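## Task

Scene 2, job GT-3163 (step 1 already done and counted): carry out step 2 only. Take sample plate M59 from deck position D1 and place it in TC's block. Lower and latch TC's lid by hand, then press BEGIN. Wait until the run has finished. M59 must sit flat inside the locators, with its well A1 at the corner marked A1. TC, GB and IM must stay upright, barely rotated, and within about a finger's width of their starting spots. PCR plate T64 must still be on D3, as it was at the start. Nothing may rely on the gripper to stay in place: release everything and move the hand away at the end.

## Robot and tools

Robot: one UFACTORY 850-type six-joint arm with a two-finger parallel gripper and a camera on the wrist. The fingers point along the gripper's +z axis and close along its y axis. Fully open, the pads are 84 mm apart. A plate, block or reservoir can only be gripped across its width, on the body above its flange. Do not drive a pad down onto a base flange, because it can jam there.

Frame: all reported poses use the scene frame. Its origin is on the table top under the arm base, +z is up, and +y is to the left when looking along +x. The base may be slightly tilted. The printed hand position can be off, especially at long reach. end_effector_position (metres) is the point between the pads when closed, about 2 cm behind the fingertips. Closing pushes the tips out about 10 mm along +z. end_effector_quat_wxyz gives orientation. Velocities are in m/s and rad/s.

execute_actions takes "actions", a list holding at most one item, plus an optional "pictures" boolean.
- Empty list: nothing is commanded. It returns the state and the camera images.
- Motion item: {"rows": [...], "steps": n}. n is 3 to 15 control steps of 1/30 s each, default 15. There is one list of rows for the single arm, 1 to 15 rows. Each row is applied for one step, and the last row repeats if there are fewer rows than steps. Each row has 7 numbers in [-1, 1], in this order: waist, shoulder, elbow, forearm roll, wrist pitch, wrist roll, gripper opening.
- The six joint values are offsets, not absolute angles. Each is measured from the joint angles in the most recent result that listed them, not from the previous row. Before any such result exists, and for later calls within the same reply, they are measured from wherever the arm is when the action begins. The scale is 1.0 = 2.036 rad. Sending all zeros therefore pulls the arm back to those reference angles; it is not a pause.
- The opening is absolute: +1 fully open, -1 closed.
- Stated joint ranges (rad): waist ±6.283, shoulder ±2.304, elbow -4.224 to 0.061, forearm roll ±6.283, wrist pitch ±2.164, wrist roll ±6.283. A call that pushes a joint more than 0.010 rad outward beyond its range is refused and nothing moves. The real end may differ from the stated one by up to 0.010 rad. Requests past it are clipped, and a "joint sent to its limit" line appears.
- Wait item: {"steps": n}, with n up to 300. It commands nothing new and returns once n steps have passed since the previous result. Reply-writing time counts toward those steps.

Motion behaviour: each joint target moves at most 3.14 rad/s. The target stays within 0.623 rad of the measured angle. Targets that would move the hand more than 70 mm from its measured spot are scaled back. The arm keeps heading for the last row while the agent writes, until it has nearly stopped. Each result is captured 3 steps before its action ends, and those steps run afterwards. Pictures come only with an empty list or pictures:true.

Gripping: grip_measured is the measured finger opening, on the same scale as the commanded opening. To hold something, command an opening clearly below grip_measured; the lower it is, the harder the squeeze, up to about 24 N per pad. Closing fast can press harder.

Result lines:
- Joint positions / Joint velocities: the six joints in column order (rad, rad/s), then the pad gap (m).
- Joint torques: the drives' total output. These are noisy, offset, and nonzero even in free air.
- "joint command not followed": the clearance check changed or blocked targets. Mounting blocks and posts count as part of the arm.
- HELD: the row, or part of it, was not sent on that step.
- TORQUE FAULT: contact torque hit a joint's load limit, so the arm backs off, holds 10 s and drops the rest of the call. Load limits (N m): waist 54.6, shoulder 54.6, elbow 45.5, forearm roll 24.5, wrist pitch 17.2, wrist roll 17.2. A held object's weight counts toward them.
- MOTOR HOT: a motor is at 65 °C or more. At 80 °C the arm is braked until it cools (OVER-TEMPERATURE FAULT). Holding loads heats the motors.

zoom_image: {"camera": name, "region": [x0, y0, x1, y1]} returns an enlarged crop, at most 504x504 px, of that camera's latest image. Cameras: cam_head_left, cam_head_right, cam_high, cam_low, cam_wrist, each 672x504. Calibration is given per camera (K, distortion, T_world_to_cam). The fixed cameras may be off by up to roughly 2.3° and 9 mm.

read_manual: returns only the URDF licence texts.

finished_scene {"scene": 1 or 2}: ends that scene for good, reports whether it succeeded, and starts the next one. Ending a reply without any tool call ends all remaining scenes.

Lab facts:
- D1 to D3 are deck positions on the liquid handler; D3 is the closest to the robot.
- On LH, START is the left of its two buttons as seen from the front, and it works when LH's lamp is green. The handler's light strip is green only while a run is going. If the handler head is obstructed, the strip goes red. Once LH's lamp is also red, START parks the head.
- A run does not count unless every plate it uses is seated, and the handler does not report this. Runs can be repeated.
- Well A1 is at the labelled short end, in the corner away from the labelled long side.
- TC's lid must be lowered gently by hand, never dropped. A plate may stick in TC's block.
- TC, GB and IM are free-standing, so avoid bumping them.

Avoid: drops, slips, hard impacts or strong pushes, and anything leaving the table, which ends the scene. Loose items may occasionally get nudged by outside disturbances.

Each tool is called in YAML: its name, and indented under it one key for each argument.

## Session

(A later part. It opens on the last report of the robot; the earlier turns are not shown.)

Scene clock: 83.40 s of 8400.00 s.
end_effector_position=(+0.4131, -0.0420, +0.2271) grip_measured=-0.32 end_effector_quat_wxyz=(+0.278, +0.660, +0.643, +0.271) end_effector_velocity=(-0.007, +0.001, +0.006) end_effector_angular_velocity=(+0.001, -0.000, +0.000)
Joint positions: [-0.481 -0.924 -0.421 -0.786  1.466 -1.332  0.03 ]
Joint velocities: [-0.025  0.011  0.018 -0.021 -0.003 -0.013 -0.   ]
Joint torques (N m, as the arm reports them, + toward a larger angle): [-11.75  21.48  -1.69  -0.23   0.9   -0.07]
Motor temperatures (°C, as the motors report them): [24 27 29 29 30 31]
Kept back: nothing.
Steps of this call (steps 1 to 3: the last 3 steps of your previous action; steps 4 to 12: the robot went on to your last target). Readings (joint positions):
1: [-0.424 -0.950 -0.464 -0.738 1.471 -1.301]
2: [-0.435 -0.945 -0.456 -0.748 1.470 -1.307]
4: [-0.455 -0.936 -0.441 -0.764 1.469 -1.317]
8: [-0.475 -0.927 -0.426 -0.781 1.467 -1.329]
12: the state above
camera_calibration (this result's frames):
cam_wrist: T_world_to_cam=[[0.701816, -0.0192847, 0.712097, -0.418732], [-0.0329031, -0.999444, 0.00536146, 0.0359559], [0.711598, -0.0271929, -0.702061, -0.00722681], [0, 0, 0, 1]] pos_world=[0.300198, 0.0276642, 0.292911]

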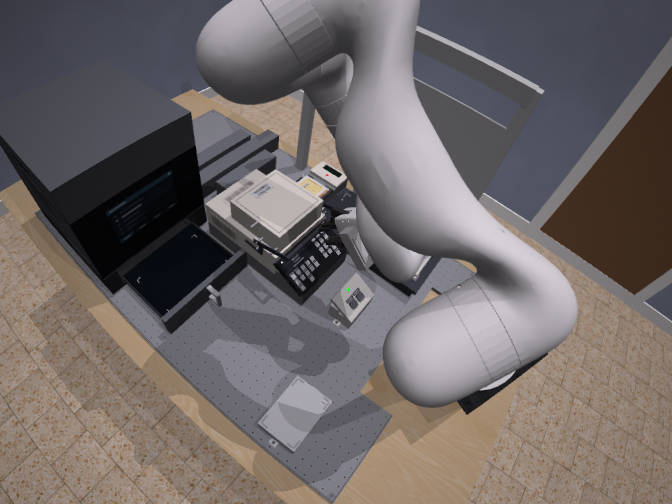

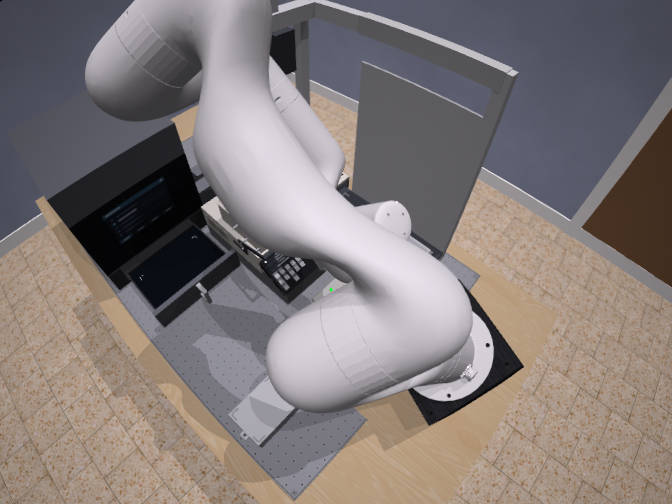

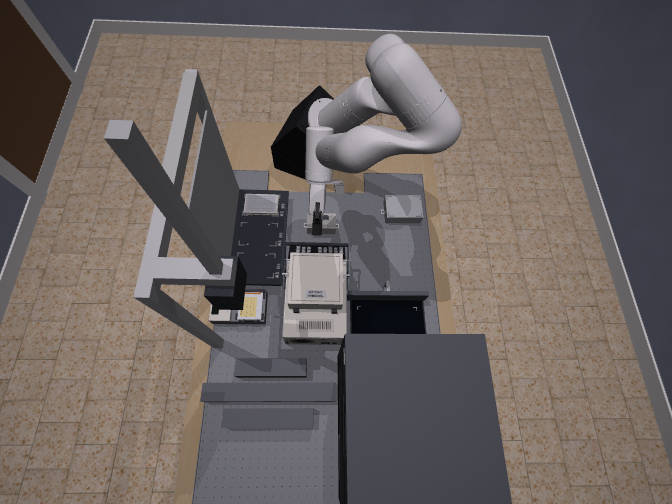

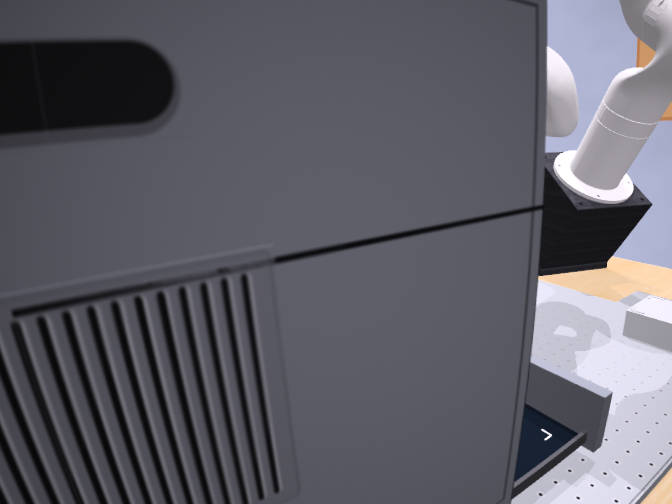

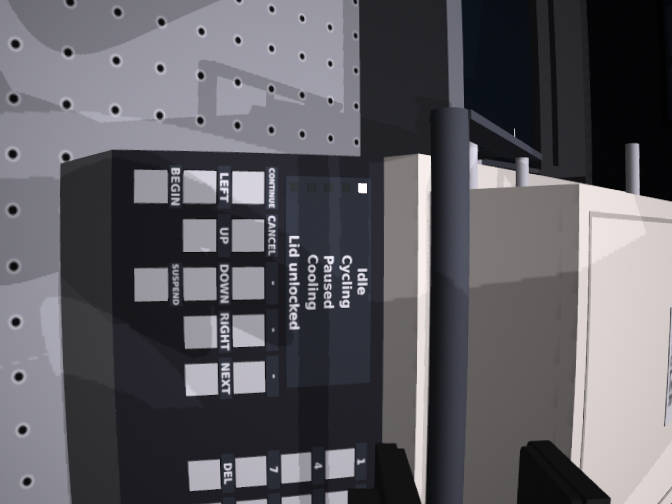

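execute_actions:
  actions:
    - {"rows":[[0.007,0.0008,-0.0004,0.0036,-0.004,0.0038,-0.5],[0.0187,0.002,-0.0011,0.0095,-0.0106,0.0101,-0.7],[0.0351,0.0038,-0.0021,0.0178,-0.0199,0.0189,-0.85],[0.0538,0.0058,-0.0032,0.0273,-0.0305,0.0289,-1],[0.0748,0.0081,-0.0045,0.038,-0.0425,0.0402,-1],[0.0959,0.0104,-0.0058,0.0487,-0.0544,0.0515,-1],[0.117,0.0127,-0.0071,0.0595,-0.0664,0.0629,-1],[0.138,0.0149,-0.0083,0.0702,-0.0783,0.0742,-1],[0.1591,0.0172,-0.0096,0.0809,-0.0902,0.0855,-1],[0.1801,0.0195,-0.0109,0.0916,-0.1022,0.0968,-1],[0.1988,0.0215,-0.012,0.1011,-0.1128,0.1068,-1],[0.2152,0.0233,-0.013,0.1094,-0.1221,0.1156,-1],[0.2269,0.0245,-0.0137,0.1153,-0.1287,0.1219,-1],[0.2339,0.0253,-0.0141,0.1189,-0.1327,0.1257,-1]],"steps":15}

execute_actions:
  actions:
    - {"steps":18}
  pictures: true

Scene clock: 84.20 s of 8400.00 s.
end_effector_position=(+0.4107, -0.0009, +0.1743) grip_measured=-1.00 end_effector_quat_wxyz=(+0.215, +0.681, +0.665, +0.220) end_effector_velocity=(-0.037, +0.210, -0.248) end_effector_angular_velocity=(+0.025, +0.814, +0.016)
Joint positions: [-0.266 -0.901 -0.434 -0.677  1.344 -1.217  0.   ]
Joint velocities: [ 1.07   0.115 -0.065  0.543 -0.599  0.569  0.   ]
Joint torques (N m, as the arm reports them, + toward a larger angle): [-10.88  30.35   0.44  -1.82   0.76   0.13]
Motor temperatures (°C, as the motors report them): [24 27 29 29 30 31]
Steps of this call (steps 1 to 12: the robot went on to your last target; steps 13 to 24: the first 12 steps of this action). Readings (joint positions):
13: [-0.484 -0.923 -0.419 -0.788 1.466 -1.334]
14: [-0.483 -0.923 -0.419 -0.788 1.465 -1.333]
16: [-0.471 -0.922 -0.421 -0.781 1.459 -1.326]
20: [-0.396 -0.915 -0.426 -0.743 1.417 -1.286]
24: the state above

Scene clock: 84.80 s of 8400.00 s.
end_effector_position=(+0.3940, +0.0508, +0.1186) grip_measured=-1.00 end_effector_quat_wxyz=(+0.156, +0.699, +0.681, +0.152) end_effector_velocity=(-0.001, +0.004, -0.003) end_effector_angular_velocity=(-0.001, +0.010, +0.002)
Joint positions: [-0.007 -0.873 -0.45  -0.545  1.197 -1.077  0.   ]
Joint velocities: [ 0.016  0.002 -0.002  0.007 -0.009  0.007  0.   ]
Joint torques (N m, as the arm reports them, + toward a larger angle): [-14.5   28.     1.43  -0.64   0.45  -0.32]
Motor temperatures (°C, as the motors report them): [24 27 29 29 29 31]
Kept back: nothing.
Steps of this call (steps 1 to 3: the last 3 steps of your previous action; steps 4 to 18: the robot went on to your last target). Readings (joint positions):
1: [-0.230 -0.897 -0.436 -0.659 1.324 -1.198]
2: [-0.194 -0.893 -0.439 -0.641 1.304 -1.178]
4: [-0.126 -0.886 -0.443 -0.606 1.265 -1.142]
8: [-0.041 -0.877 -0.448 -0.563 1.217 -1.096]
18: the state above
camera_calibration (this result's frames):
cam_wrist: T_world_to_cam=[[0.907278, -0.0244154, 0.419822, -0.372264], [-0.0304466, -0.999507, 0.00767019, 0.1274], [0.419428, -0.0197411, -0.907574, 0.0718178], [0, 0, 0, 1]] pos_world=[0.311504, 0.119666, 0.220488]

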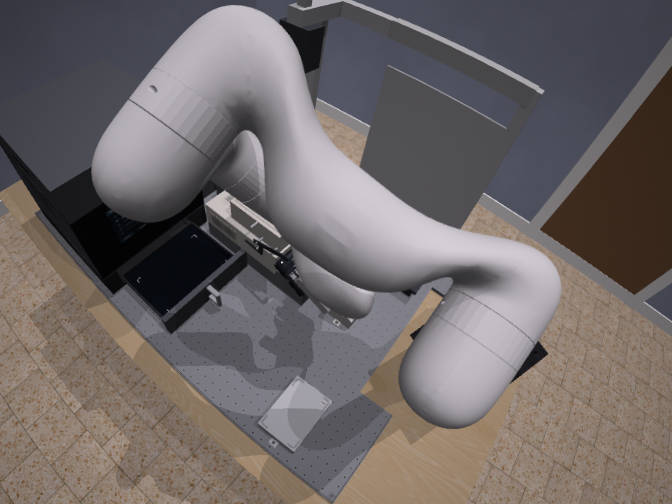

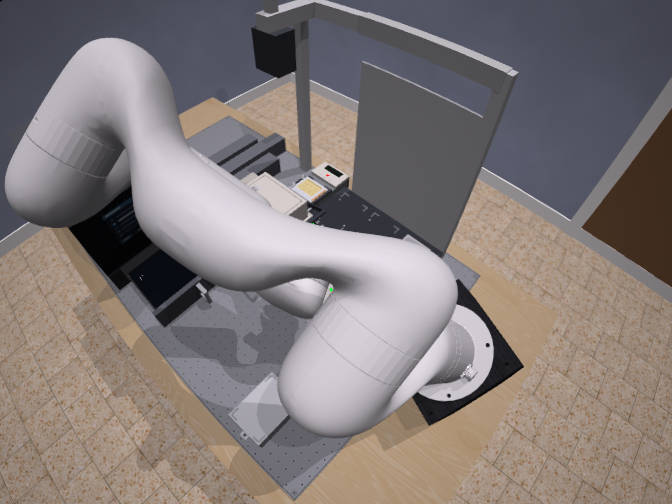

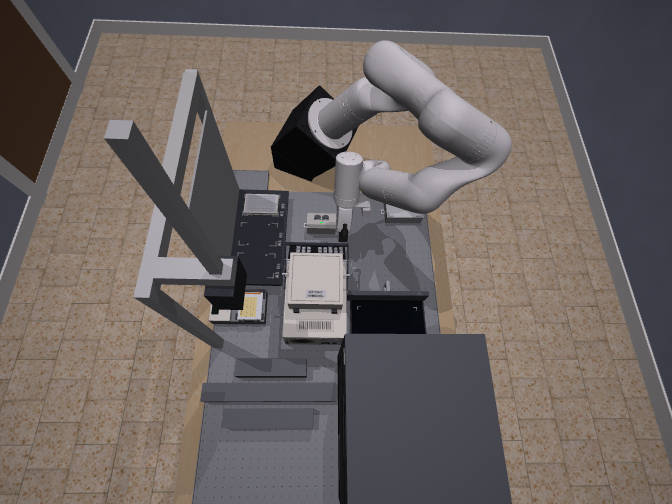

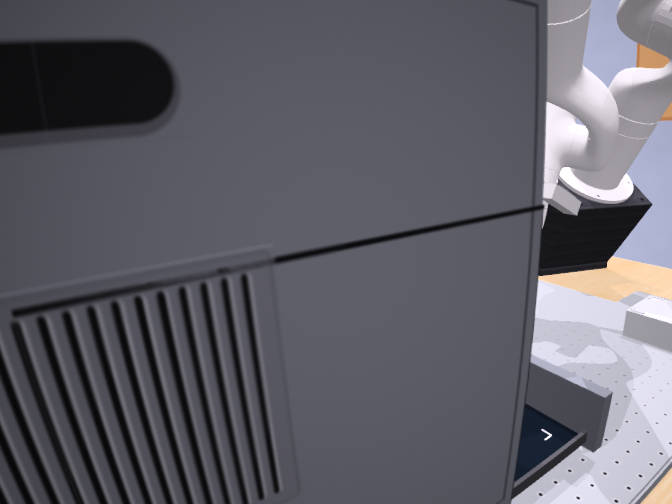

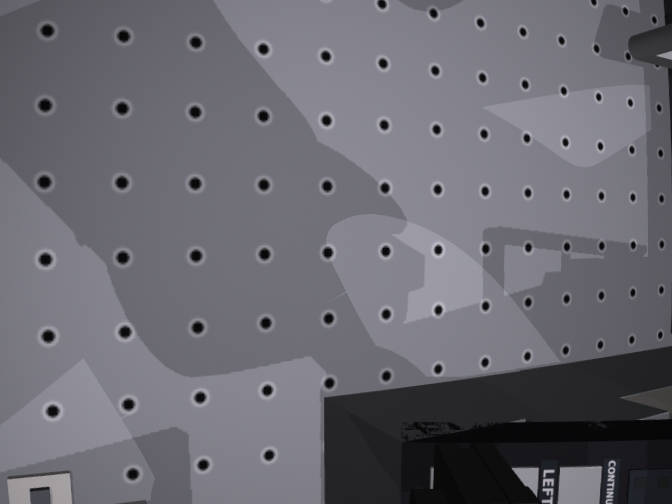

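zoom_image:
  camera: "cam_wrist"
  region: [380, 400, 672, 504]

Region (380, 400, 672, 504) of cam_wrist's 672x504 image, scaled by 1.726, with more detail than that image has; it fills the top 180 rows of this view, and the rest is white.

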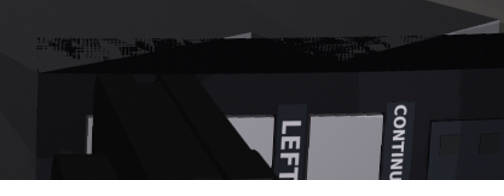

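execute_actions:
  actions:
    - {"rows":[[0.0015,-0.0004,-0.0006,0.0009,-0.0004,0.0007,-1],[0.0022,-0.0013,-0.0016,0.0014,-0.0003,0.001,-1],[0.0033,-0.0026,-0.003,0.0023,-0.0002,0.0015,-1],[0.0046,-0.0042,-0.0047,0.0032,0,0.002,-1],[0.0059,-0.0059,-0.0065,0.0043,0.0002,0.0026,-1],[0.0073,-0.0076,-0.0083,0.0053,0.0003,0.0032,-1],[0.0087,-0.0093,-0.0102,0.0064,0.0005,0.0038,-1],[0.0101,-0.011,-0.012,0.0074,0.0007,0.0044,-1],[0.0115,-0.0127,-0.0138,0.0085,0.0009,0.005,-1],[0.0129,-0.0144,-0.0156,0.0095,0.0011,0.0056,-1],[0.0141,-0.0159,-0.0173,0.0105,0.0012,0.0061,-1],[0.0152,-0.0173,-0.0187,0.0113,0.0014,0.0066,-1],[0.016,-0.0182,-0.0197,0.0119,0.0015,0.0069,-1],[0.0165,-0.0188,-0.0203,0.0122,0.0016,0.0071,-1]],"steps":15}

execute_actions:
  actions:
    - {"steps":12}
  pictures: true

Scene clock: 86.07 s of 8400.00 s.
end_effector_position=(+0.3980, +0.0511, +0.1100) grip_measured=-1.00 end_effector_quat_wxyz=(+0.156, +0.699, +0.681, +0.152) end_effector_velocity=(+0.019, -0.001, -0.039) end_effector_angular_velocity=(-0.001, +0.001, +0.000)
Joint positions: [ 0.011 -0.892 -0.471 -0.532  1.198 -1.069  0.   ]
Joint velocities: [ 0.076 -0.093 -0.099  0.058  0.009  0.032  0.   ]
Joint torques (N m, as the arm reports them, + toward a larger angle): [-14.7   26.63  -0.3   -0.32   0.29   0.08]
Motor temperatures (°C, as the motors report them): [24 27 29 29 29 31]
Steps of this call (steps 1 to 15: the robot went on to your last target; steps 16 to 26: nothing new was sent; steps 27 to 38: the first 12 steps of this action). Readings (joint positions):
27: [-0.005 -0.873 -0.450 -0.544 1.196 -1.076]
28: [-0.005 -0.873 -0.450 -0.544 1.196 -1.076]
30: [-0.004 -0.874 -0.451 -0.543 1.196 -1.076]
34: [0.002 -0.881 -0.459 -0.539 1.197 -1.073]
38: the state above

Scene clock: 86.47 s of 8400.00 s.
end_effector_position=(+0.4015, +0.0510, +0.1023) grip_measured=-1.00 end_effector_quat_wxyz=(+0.156, +0.699, +0.681, +0.152) end_effector_velocity=(+0.000, +0.000, -0.003) end_effector_angular_velocity=(-0.000, +0.001, -0.000)
Joint positions: [ 0.026 -0.911 -0.49  -0.521  1.2   -1.063  0.   ]
Joint velocities: [ 0.005 -0.007 -0.005  0.004  0.001  0.002  0.   ]
Joint torques (N m, as the arm reports them, + toward a larger angle): [-12.83  28.09   2.74  -0.42   0.35  -0.15]
Motor temperatures (°C, as the motors report them): [24 27 29 29 29 31]
Kept back: nothing.
Steps of this call (steps 1 to 3: the last 3 steps of your previous action; steps 4 to 12: the robot went on to your last target). Readings (joint positions):
1: [0.014 -0.896 -0.474 -0.530 1.198 -1.068]
2: [0.016 -0.899 -0.478 -0.528 1.199 -1.067]
4: [0.020 -0.904 -0.483 -0.525 1.199 -1.065]
8: [0.025 -0.909 -0.489 -0.522 1.200 -1.064]
12: the state above
camera_calibration (this result's frames):
cam_wrist: T_world_to_cam=[[0.907788, -0.0243103, 0.418724, -0.372351], [-0.0303583, -0.999509, 0.00778678, 0.127906], [0.418329, -0.0197805, -0.90808, 0.0544133], [0, 0, 0, 1]] pos_world=[0.319136, 0.119867, 0.204328]

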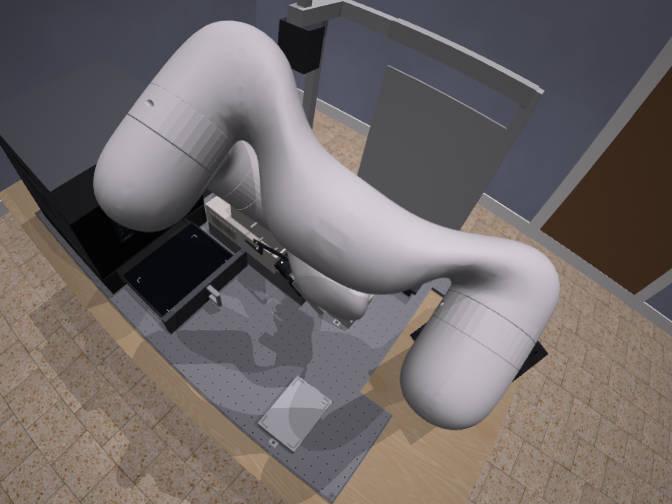

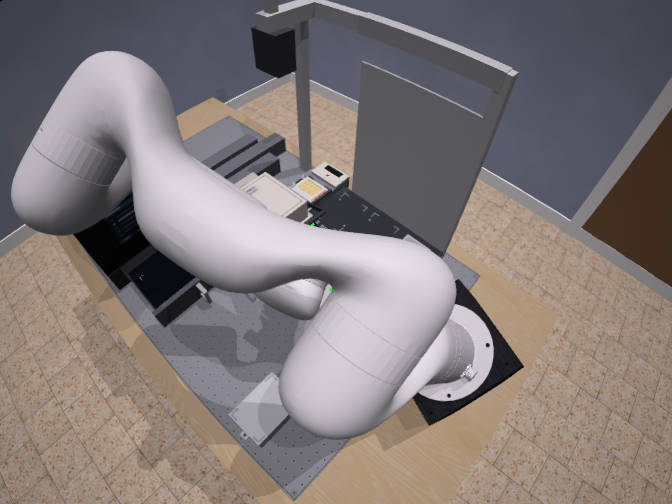

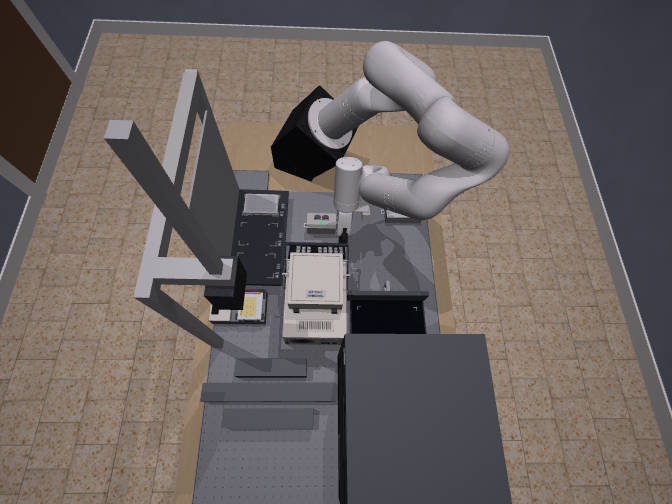

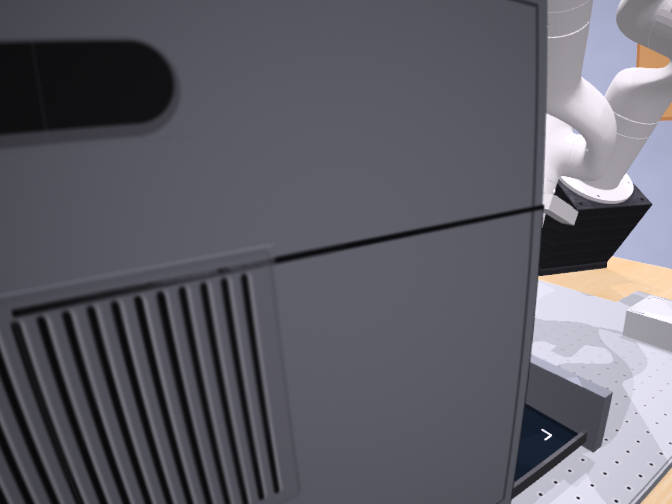

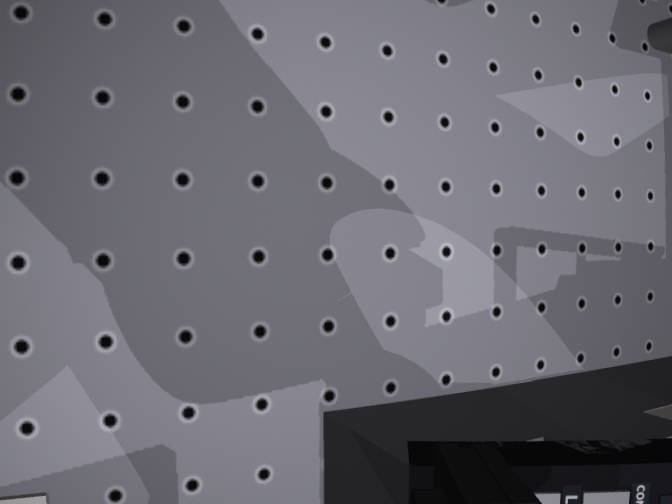

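execute_actions:
  actions:
    - {"rows":[[0.0006,-0.0007,-0.0008,0.0004,0.0001,0.0002,-1],[0.0012,-0.0014,-0.0015,0.0009,0.0002,0.0005,-1],[0.0017,-0.0021,-0.0023,0.0013,0.0002,0.0007,-1],[0.0023,-0.0028,-0.003,0.0017,0.0003,0.001,-1],[0.0029,-0.0035,-0.0038,0.0022,0.0004,0.0012,-1],[0.0034,-0.0042,-0.0045,0.0026,0.0005,0.0015,-1]],"steps":15}
  pictures: true

Scene clock: 87.10 s of 8400.00 s.
end_effector_position=(+0.4028, +0.0511, +0.0995) grip_measured=-1.00 end_effector_quat_wxyz=(+0.156, +0.699, +0.681, +0.152) end_effector_velocity=(+0.001, -0.000, -0.002) end_effector_angular_velocity=(+0.002, -0.004, -0.005)
Joint positions: [ 0.032 -0.918 -0.497 -0.516  1.202 -1.06   0.   ]
Joint velocities: [ 0.006 -0.008 -0.004  0.008  0.008  0.004  0.   ]
Joint torques (N m, as the arm reports them, + toward a larger angle): [-10.26  21.64  -0.59  -1.37  -0.46  -0.13]
Motor temperatures (°C, as the motors report them): [24 27 29 29 29 31]
Steps of this call (steps 1 to 7: the robot went on to your last target; steps 8 to 19: the first 12 steps of this action). Readings (joint positions):
8: [0.026 -0.911 -0.491 -0.520 1.200 -1.063]
9: [0.026 -0.911 -0.491 -0.520 1.200 -1.063]
11: [0.027 -0.912 -0.492 -0.520 1.200 -1.062]
15: [0.030 -0.915 -0.496 -0.518 1.201 -1.061]
19: the state above
camera_calibration (this result's frames):
cam_wrist: T_world_to_cam=[[0.907431, -0.0249174, 0.419462, -0.372215], [-0.0308676, -0.999496, 0.00740335, 0.128239], [0.419066, -0.0196658, -0.907743, 0.0509486], [0, 0, 0, 1]] pos_world=[0.320367, 0.119902, 0.201429]

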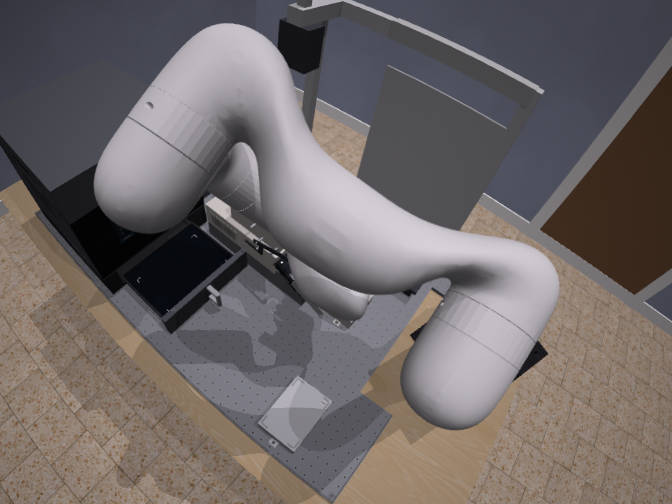

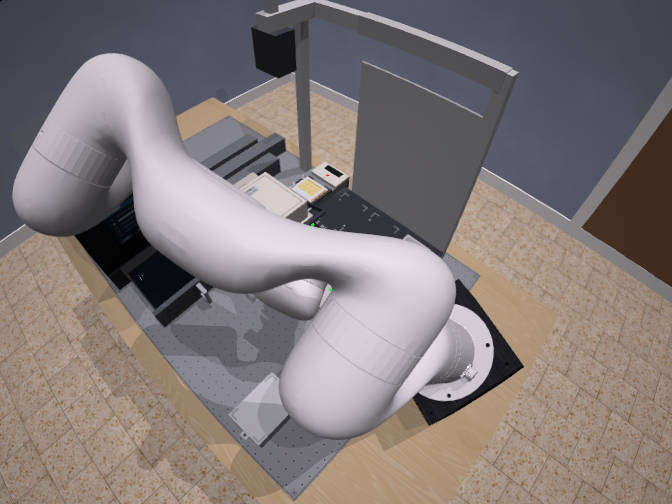

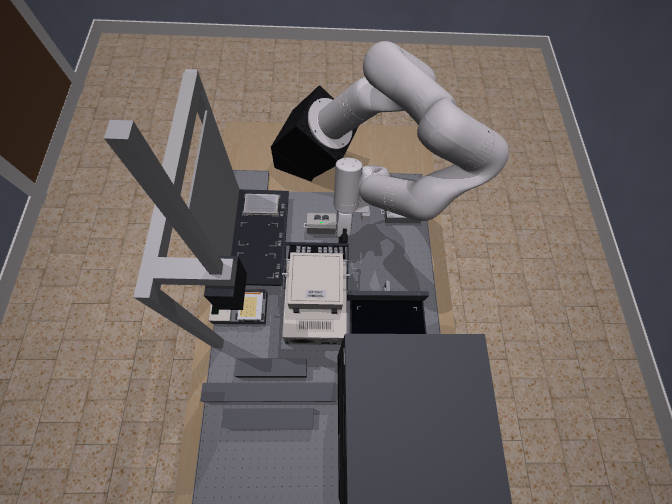

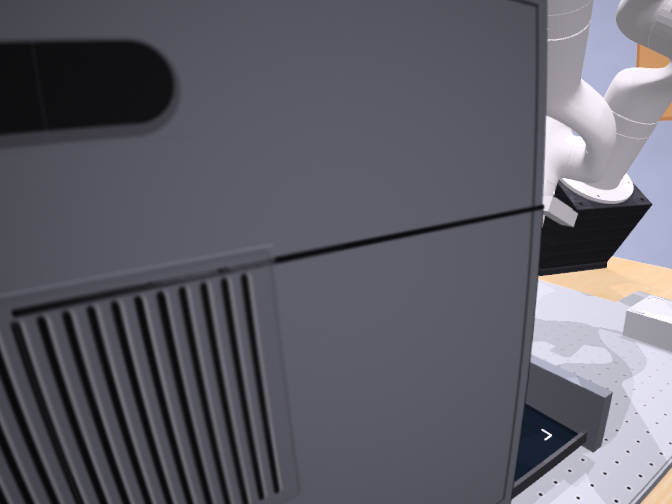

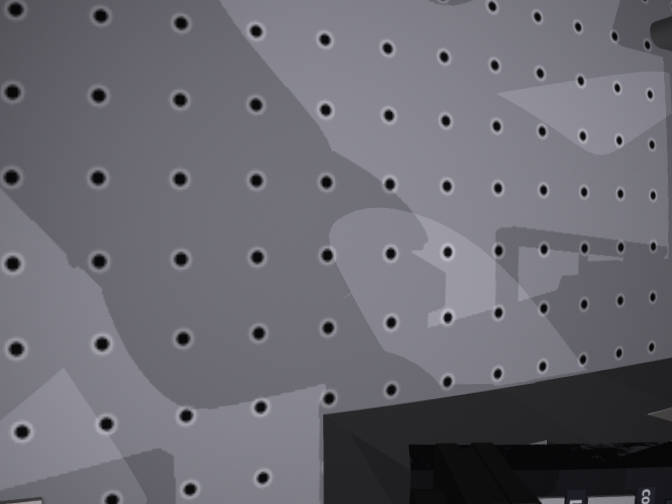

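execute_actions:
  actions:
    - {"steps":8}
  pictures: true

Scene clock: 87.37 s of 8400.00 s.
end_effector_position=(+0.4029, +0.0511, +0.0990) grip_measured=-1.00 end_effector_quat_wxyz=(+0.156, +0.699, +0.681, +0.152) end_effector_velocity=(+0.000, -0.000, -0.001) end_effector_angular_velocity=(-0.000, +0.002, +0.001)
Joint positions: [ 0.032 -0.919 -0.498 -0.515  1.202 -1.06   0.   ]
Joint velocities: [ 0.002 -0.002 -0.003 -0.    -0.002  0.001  0.   ]
Joint torques (N m, as the arm reports them, + toward a larger angle): [-11.8   20.29  -3.54  -0.93  -0.71  -0.3 ]
Motor temperatures (°C, as the motors report them): [24 27 29 29 29 31]
Kept back: nothing.
Steps of this call (steps 1 to 3: the last 3 steps of your previous action; steps 4 to 8: the robot went on to your last target). Readings (joint positions):
1: [0.032 -0.918 -0.497 -0.516 1.202 -1.060]
2: [0.032 -0.918 -0.498 -0.516 1.202 -1.060]
4: [0.032 -0.918 -0.498 -0.516 1.202 -1.060]
8: the state above
camera_calibration (this result's frames):
cam_wrist: T_world_to_cam=[[0.907453, -0.0249801, 0.41941, -0.372157], [-0.0308985, -0.999496, 0.00732312, 0.12829], [0.419015, -0.0196045, -0.907768, 0.0505104], [0, 0, 0, 1]] pos_world=[0.320514, 0.119919, 0.200998]

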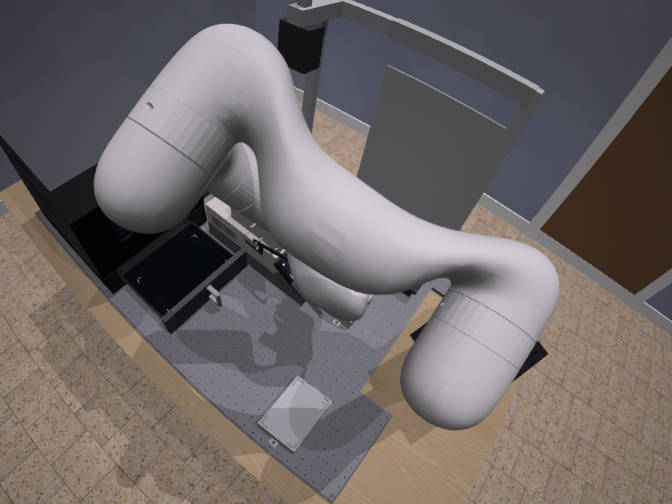

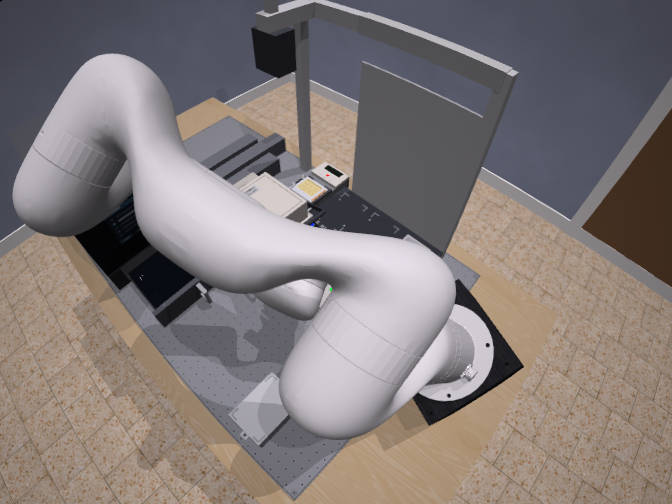

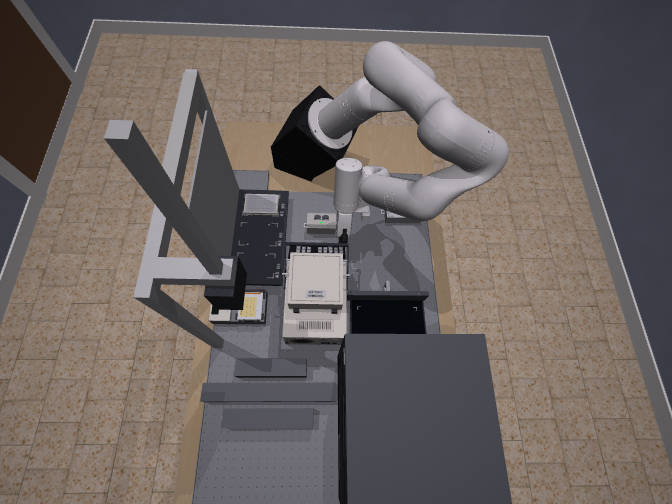

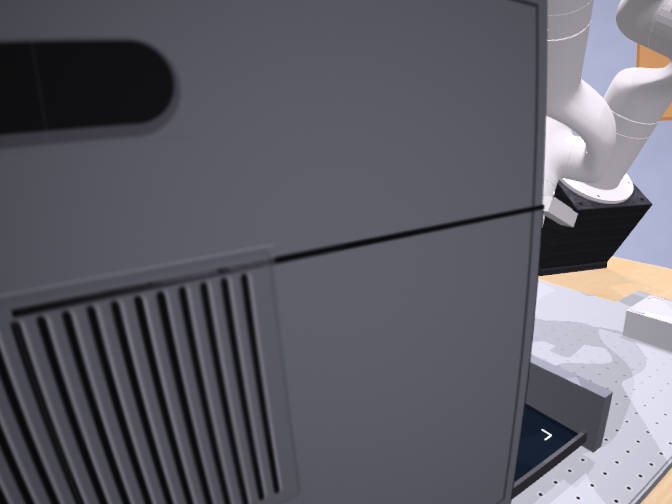

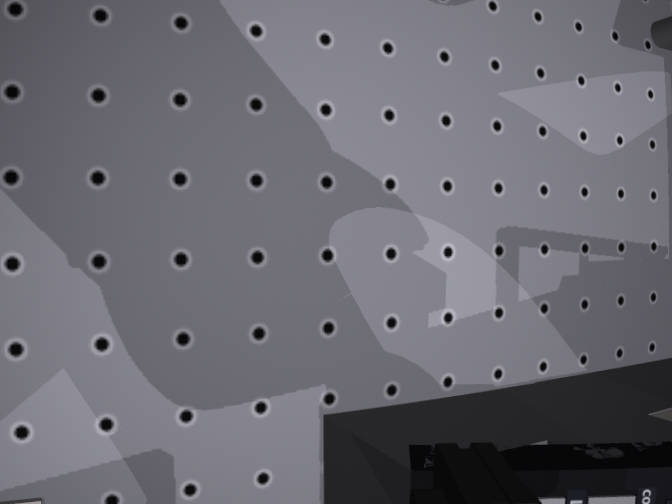

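execute_actions:
  actions:
    - {"rows":[[-0.0015,0.0019,0.002,-0.0012,-0.0002,-0.0007,-1],[-0.0041,0.0051,0.0054,-0.0031,-0.0005,-0.0018,-1],[-0.0077,0.0095,0.0102,-0.0059,-0.001,-0.0033,-1],[-0.0118,0.0146,0.0156,-0.009,-0.0016,-0.0051,-1],[-0.0165,0.0203,0.0217,-0.0125,-0.0022,-0.007,-1],[-0.0211,0.026,0.0278,-0.016,-0.0028,-0.009,-1],[-0.0258,0.0317,0.0339,-0.0196,-0.0034,-0.011,-1],[-0.0304,0.0373,0.0399,-0.0231,-0.004,-0.013,-1],[-0.035,0.043,0.046,-0.0266,-0.0046,-0.015,-1],[-0.0397,0.0487,0.0521,-0.0301,-0.0052,-0.0169,-1],[-0.0438,0.0538,0.0575,-0.0332,-0.0058,-0.0187,-1],[-0.0474,0.0582,0.0623,-0.036,-0.0063,-0.0202,-1],[-0.05,0.0614,0.0657,-0.0379,-0.0066,-0.0213,-1],[-0.0515,0.0633,0.0677,-0.0391,-0.0068,-0.022,-1]],"steps":15}

execute_actions:
  actions:
    - {"steps":14}
  pictures: true

Scene clock: 88.07 s of 8400.00 s.
end_effector_position=(+0.3900, +0.0517, +0.1257) grip_measured=-1.00 end_effector_quat_wxyz=(+0.156, +0.699, +0.681, +0.152) end_effector_velocity=(-0.070, +0.007, +0.128) end_effector_angular_velocity=(+0.004, -0.006, -0.002)
Joint positions: [-0.02  -0.854 -0.43  -0.555  1.194 -1.082  0.   ]
Joint velocities: [-0.254  0.312  0.339 -0.191 -0.025 -0.107  0.   ]
Joint torques (N m, as the arm reports them, + toward a larger angle): [-11.43  25.03  -0.07  -1.22   0.26  -0.52]
Motor temperatures (°C, as the motors report them): [24 27 29 29 29 31]
Steps of this call (steps 1 to 9: the robot went on to your last target; steps 10 to 21: the first 12 steps of this action). Readings (joint positions):
10: [0.033 -0.919 -0.499 -0.516 1.202 -1.060]
11: [0.032 -0.919 -0.499 -0.516 1.201 -1.060]
13: [0.030 -0.916 -0.496 -0.518 1.200 -1.061]
17: [0.012 -0.893 -0.472 -0.532 1.197 -1.069]
21: the state above

Scene clock: 88.53 s of 8400.00 s.
end_effector_position=(+0.3750, +0.0539, +0.1508) grip_measured=-1.00 end_effector_quat_wxyz=(+0.156, +0.699, +0.681, +0.153) end_effector_velocity=(-0.003, +0.000, +0.005) end_effector_angular_velocity=(+0.000, +0.000, -0.002)
Joint positions: [-0.071 -0.791 -0.362 -0.594  1.188 -1.104  0.   ]
Joint velocities: [-0.011  0.012  0.014 -0.007 -0.001 -0.004  0.   ]
Joint torques (N m, as the arm reports them, + toward a larger angle): [-11.31  21.19   0.48  -0.95   0.53  -0.32]
Motor temperatures (°C, as the motors report them): [24 27 29 29 29 31]
Kept back: nothing.
Steps of this call (steps 1 to 3: the last 3 steps of your previous action; steps 4 to 14: the robot went on to your last target). Readings (joint positions):
1: [-0.028 -0.844 -0.419 -0.562 1.193 -1.086]
2: [-0.037 -0.834 -0.408 -0.568 1.192 -1.089]
4: [-0.051 -0.816 -0.389 -0.579 1.191 -1.095]
8: [-0.066 -0.798 -0.369 -0.590 1.189 -1.102]
14: the state above
camera_calibration (this result's frames):
cam_wrist: T_world_to_cam=[[0.907074, -0.0245078, 0.420258, -0.368447], [-0.0300987, -0.999525, 0.00667582, 0.129621], [0.419895, -0.0187047, -0.90738, 0.108786], [0, 0, 0, 1]] pos_world=[0.292432, 0.122564, 0.252688]

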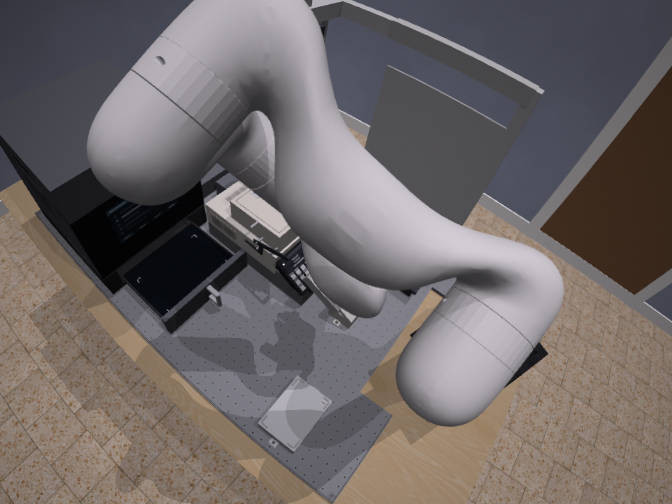

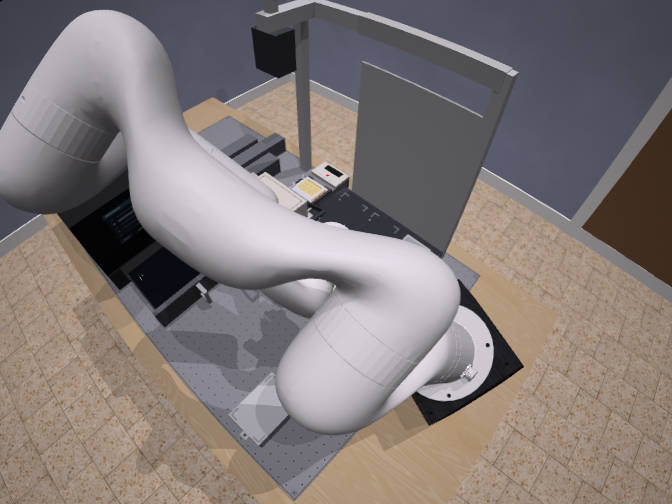

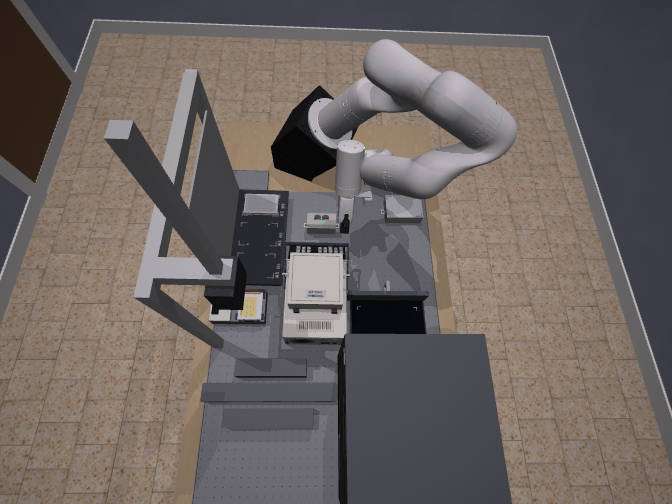

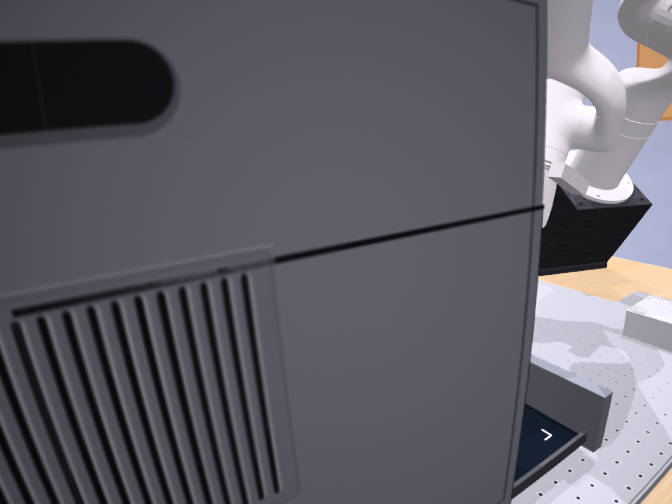

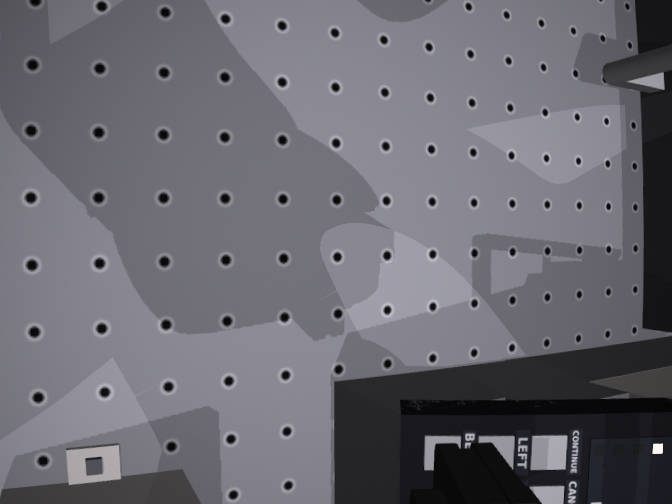

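execute_actions:
  actions:
    - {"steps":200}
  pictures: true

Scene clock: 95.20 s of 8400.00 s.
end_effector_position=(+0.3747, +0.0539, +0.1513) grip_measured=-1.00 end_effector_quat_wxyz=(+0.156, +0.699, +0.681, +0.153) end_effector_velocity=(+0.000, -0.000, +0.000) end_effector_angular_velocity=(-0.000, -0.001, +0.000)
Joint positions: [-0.072 -0.79  -0.361 -0.595  1.188 -1.105  0.   ]
Joint velocities: [-0.  0. -0.  0.  0. -0.  0.]
Joint torques (N m, as the arm reports them, + toward a larger angle): [-12.89  21.43   1.38  -2.08   0.45   0.07]
Motor temperatures (°C, as the motors report them): [24 26 29 29 29 31]
Kept back: nothing.
Steps of this call (steps 1 to 30: the robot went on to your last target; steps 31 to 200: nothing new was sent). Readings (joint positions):
1: [-0.072 -0.791 -0.362 -0.594 1.188 -1.104]
2: [-0.072 -0.791 -0.361 -0.595 1.188 -1.105]
4: [-0.072 -0.790 -0.361 -0.595 1.188 -1.105]
8: [-0.072 -0.790 -0.361 -0.595 1.188 -1.105]
200: the state above
The arm was judged still, so your last target was given up. Only a new action makes it travel on or press farther. Fingers that are still opening or closing keep moving.
camera_calibration (this result's frames):
cam_wrist: T_world_to_cam=[[0.907044, -0.0245574, 0.420319, -0.368361], [-0.0301373, -0.999524, 0.00663826, 0.12969], [0.419956, -0.0186885, -0.907352, 0.109382], [0, 0, 0, 1]] pos_world=[0.292093, 0.122627, 0.253217]

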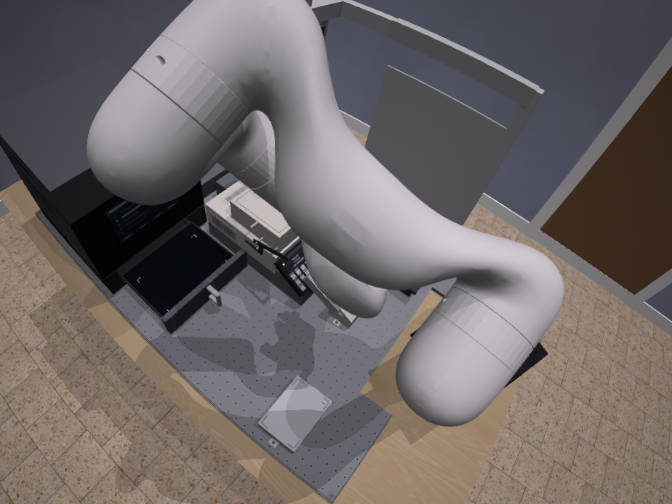

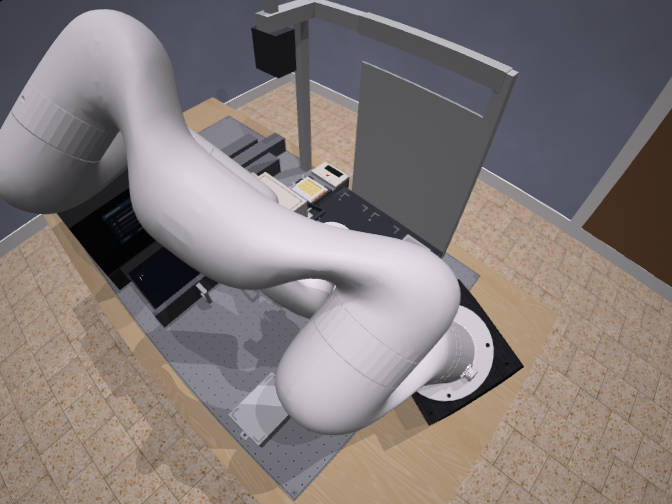

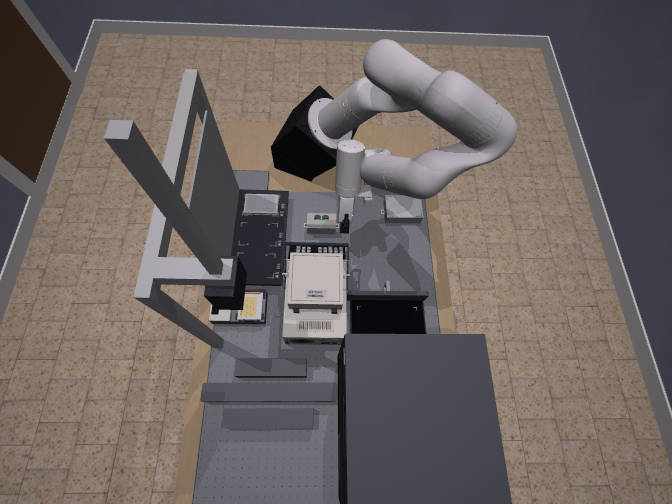

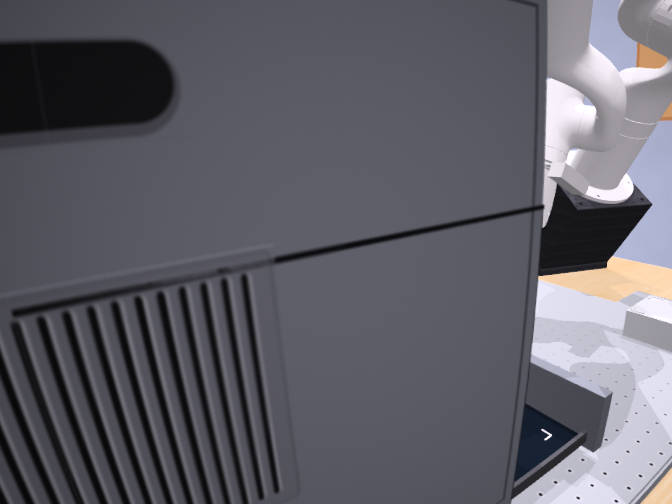

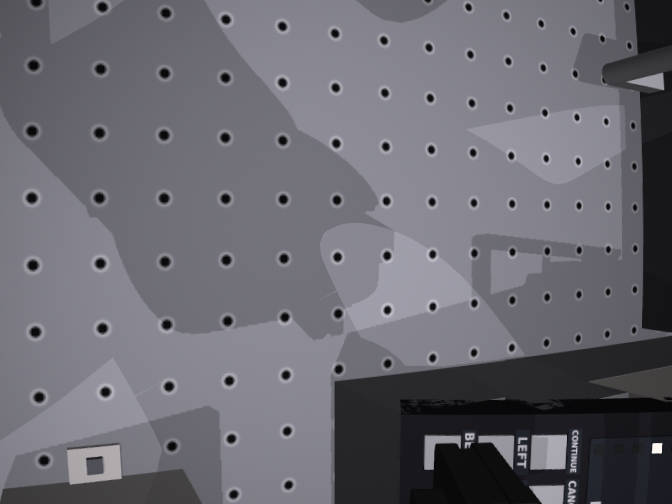

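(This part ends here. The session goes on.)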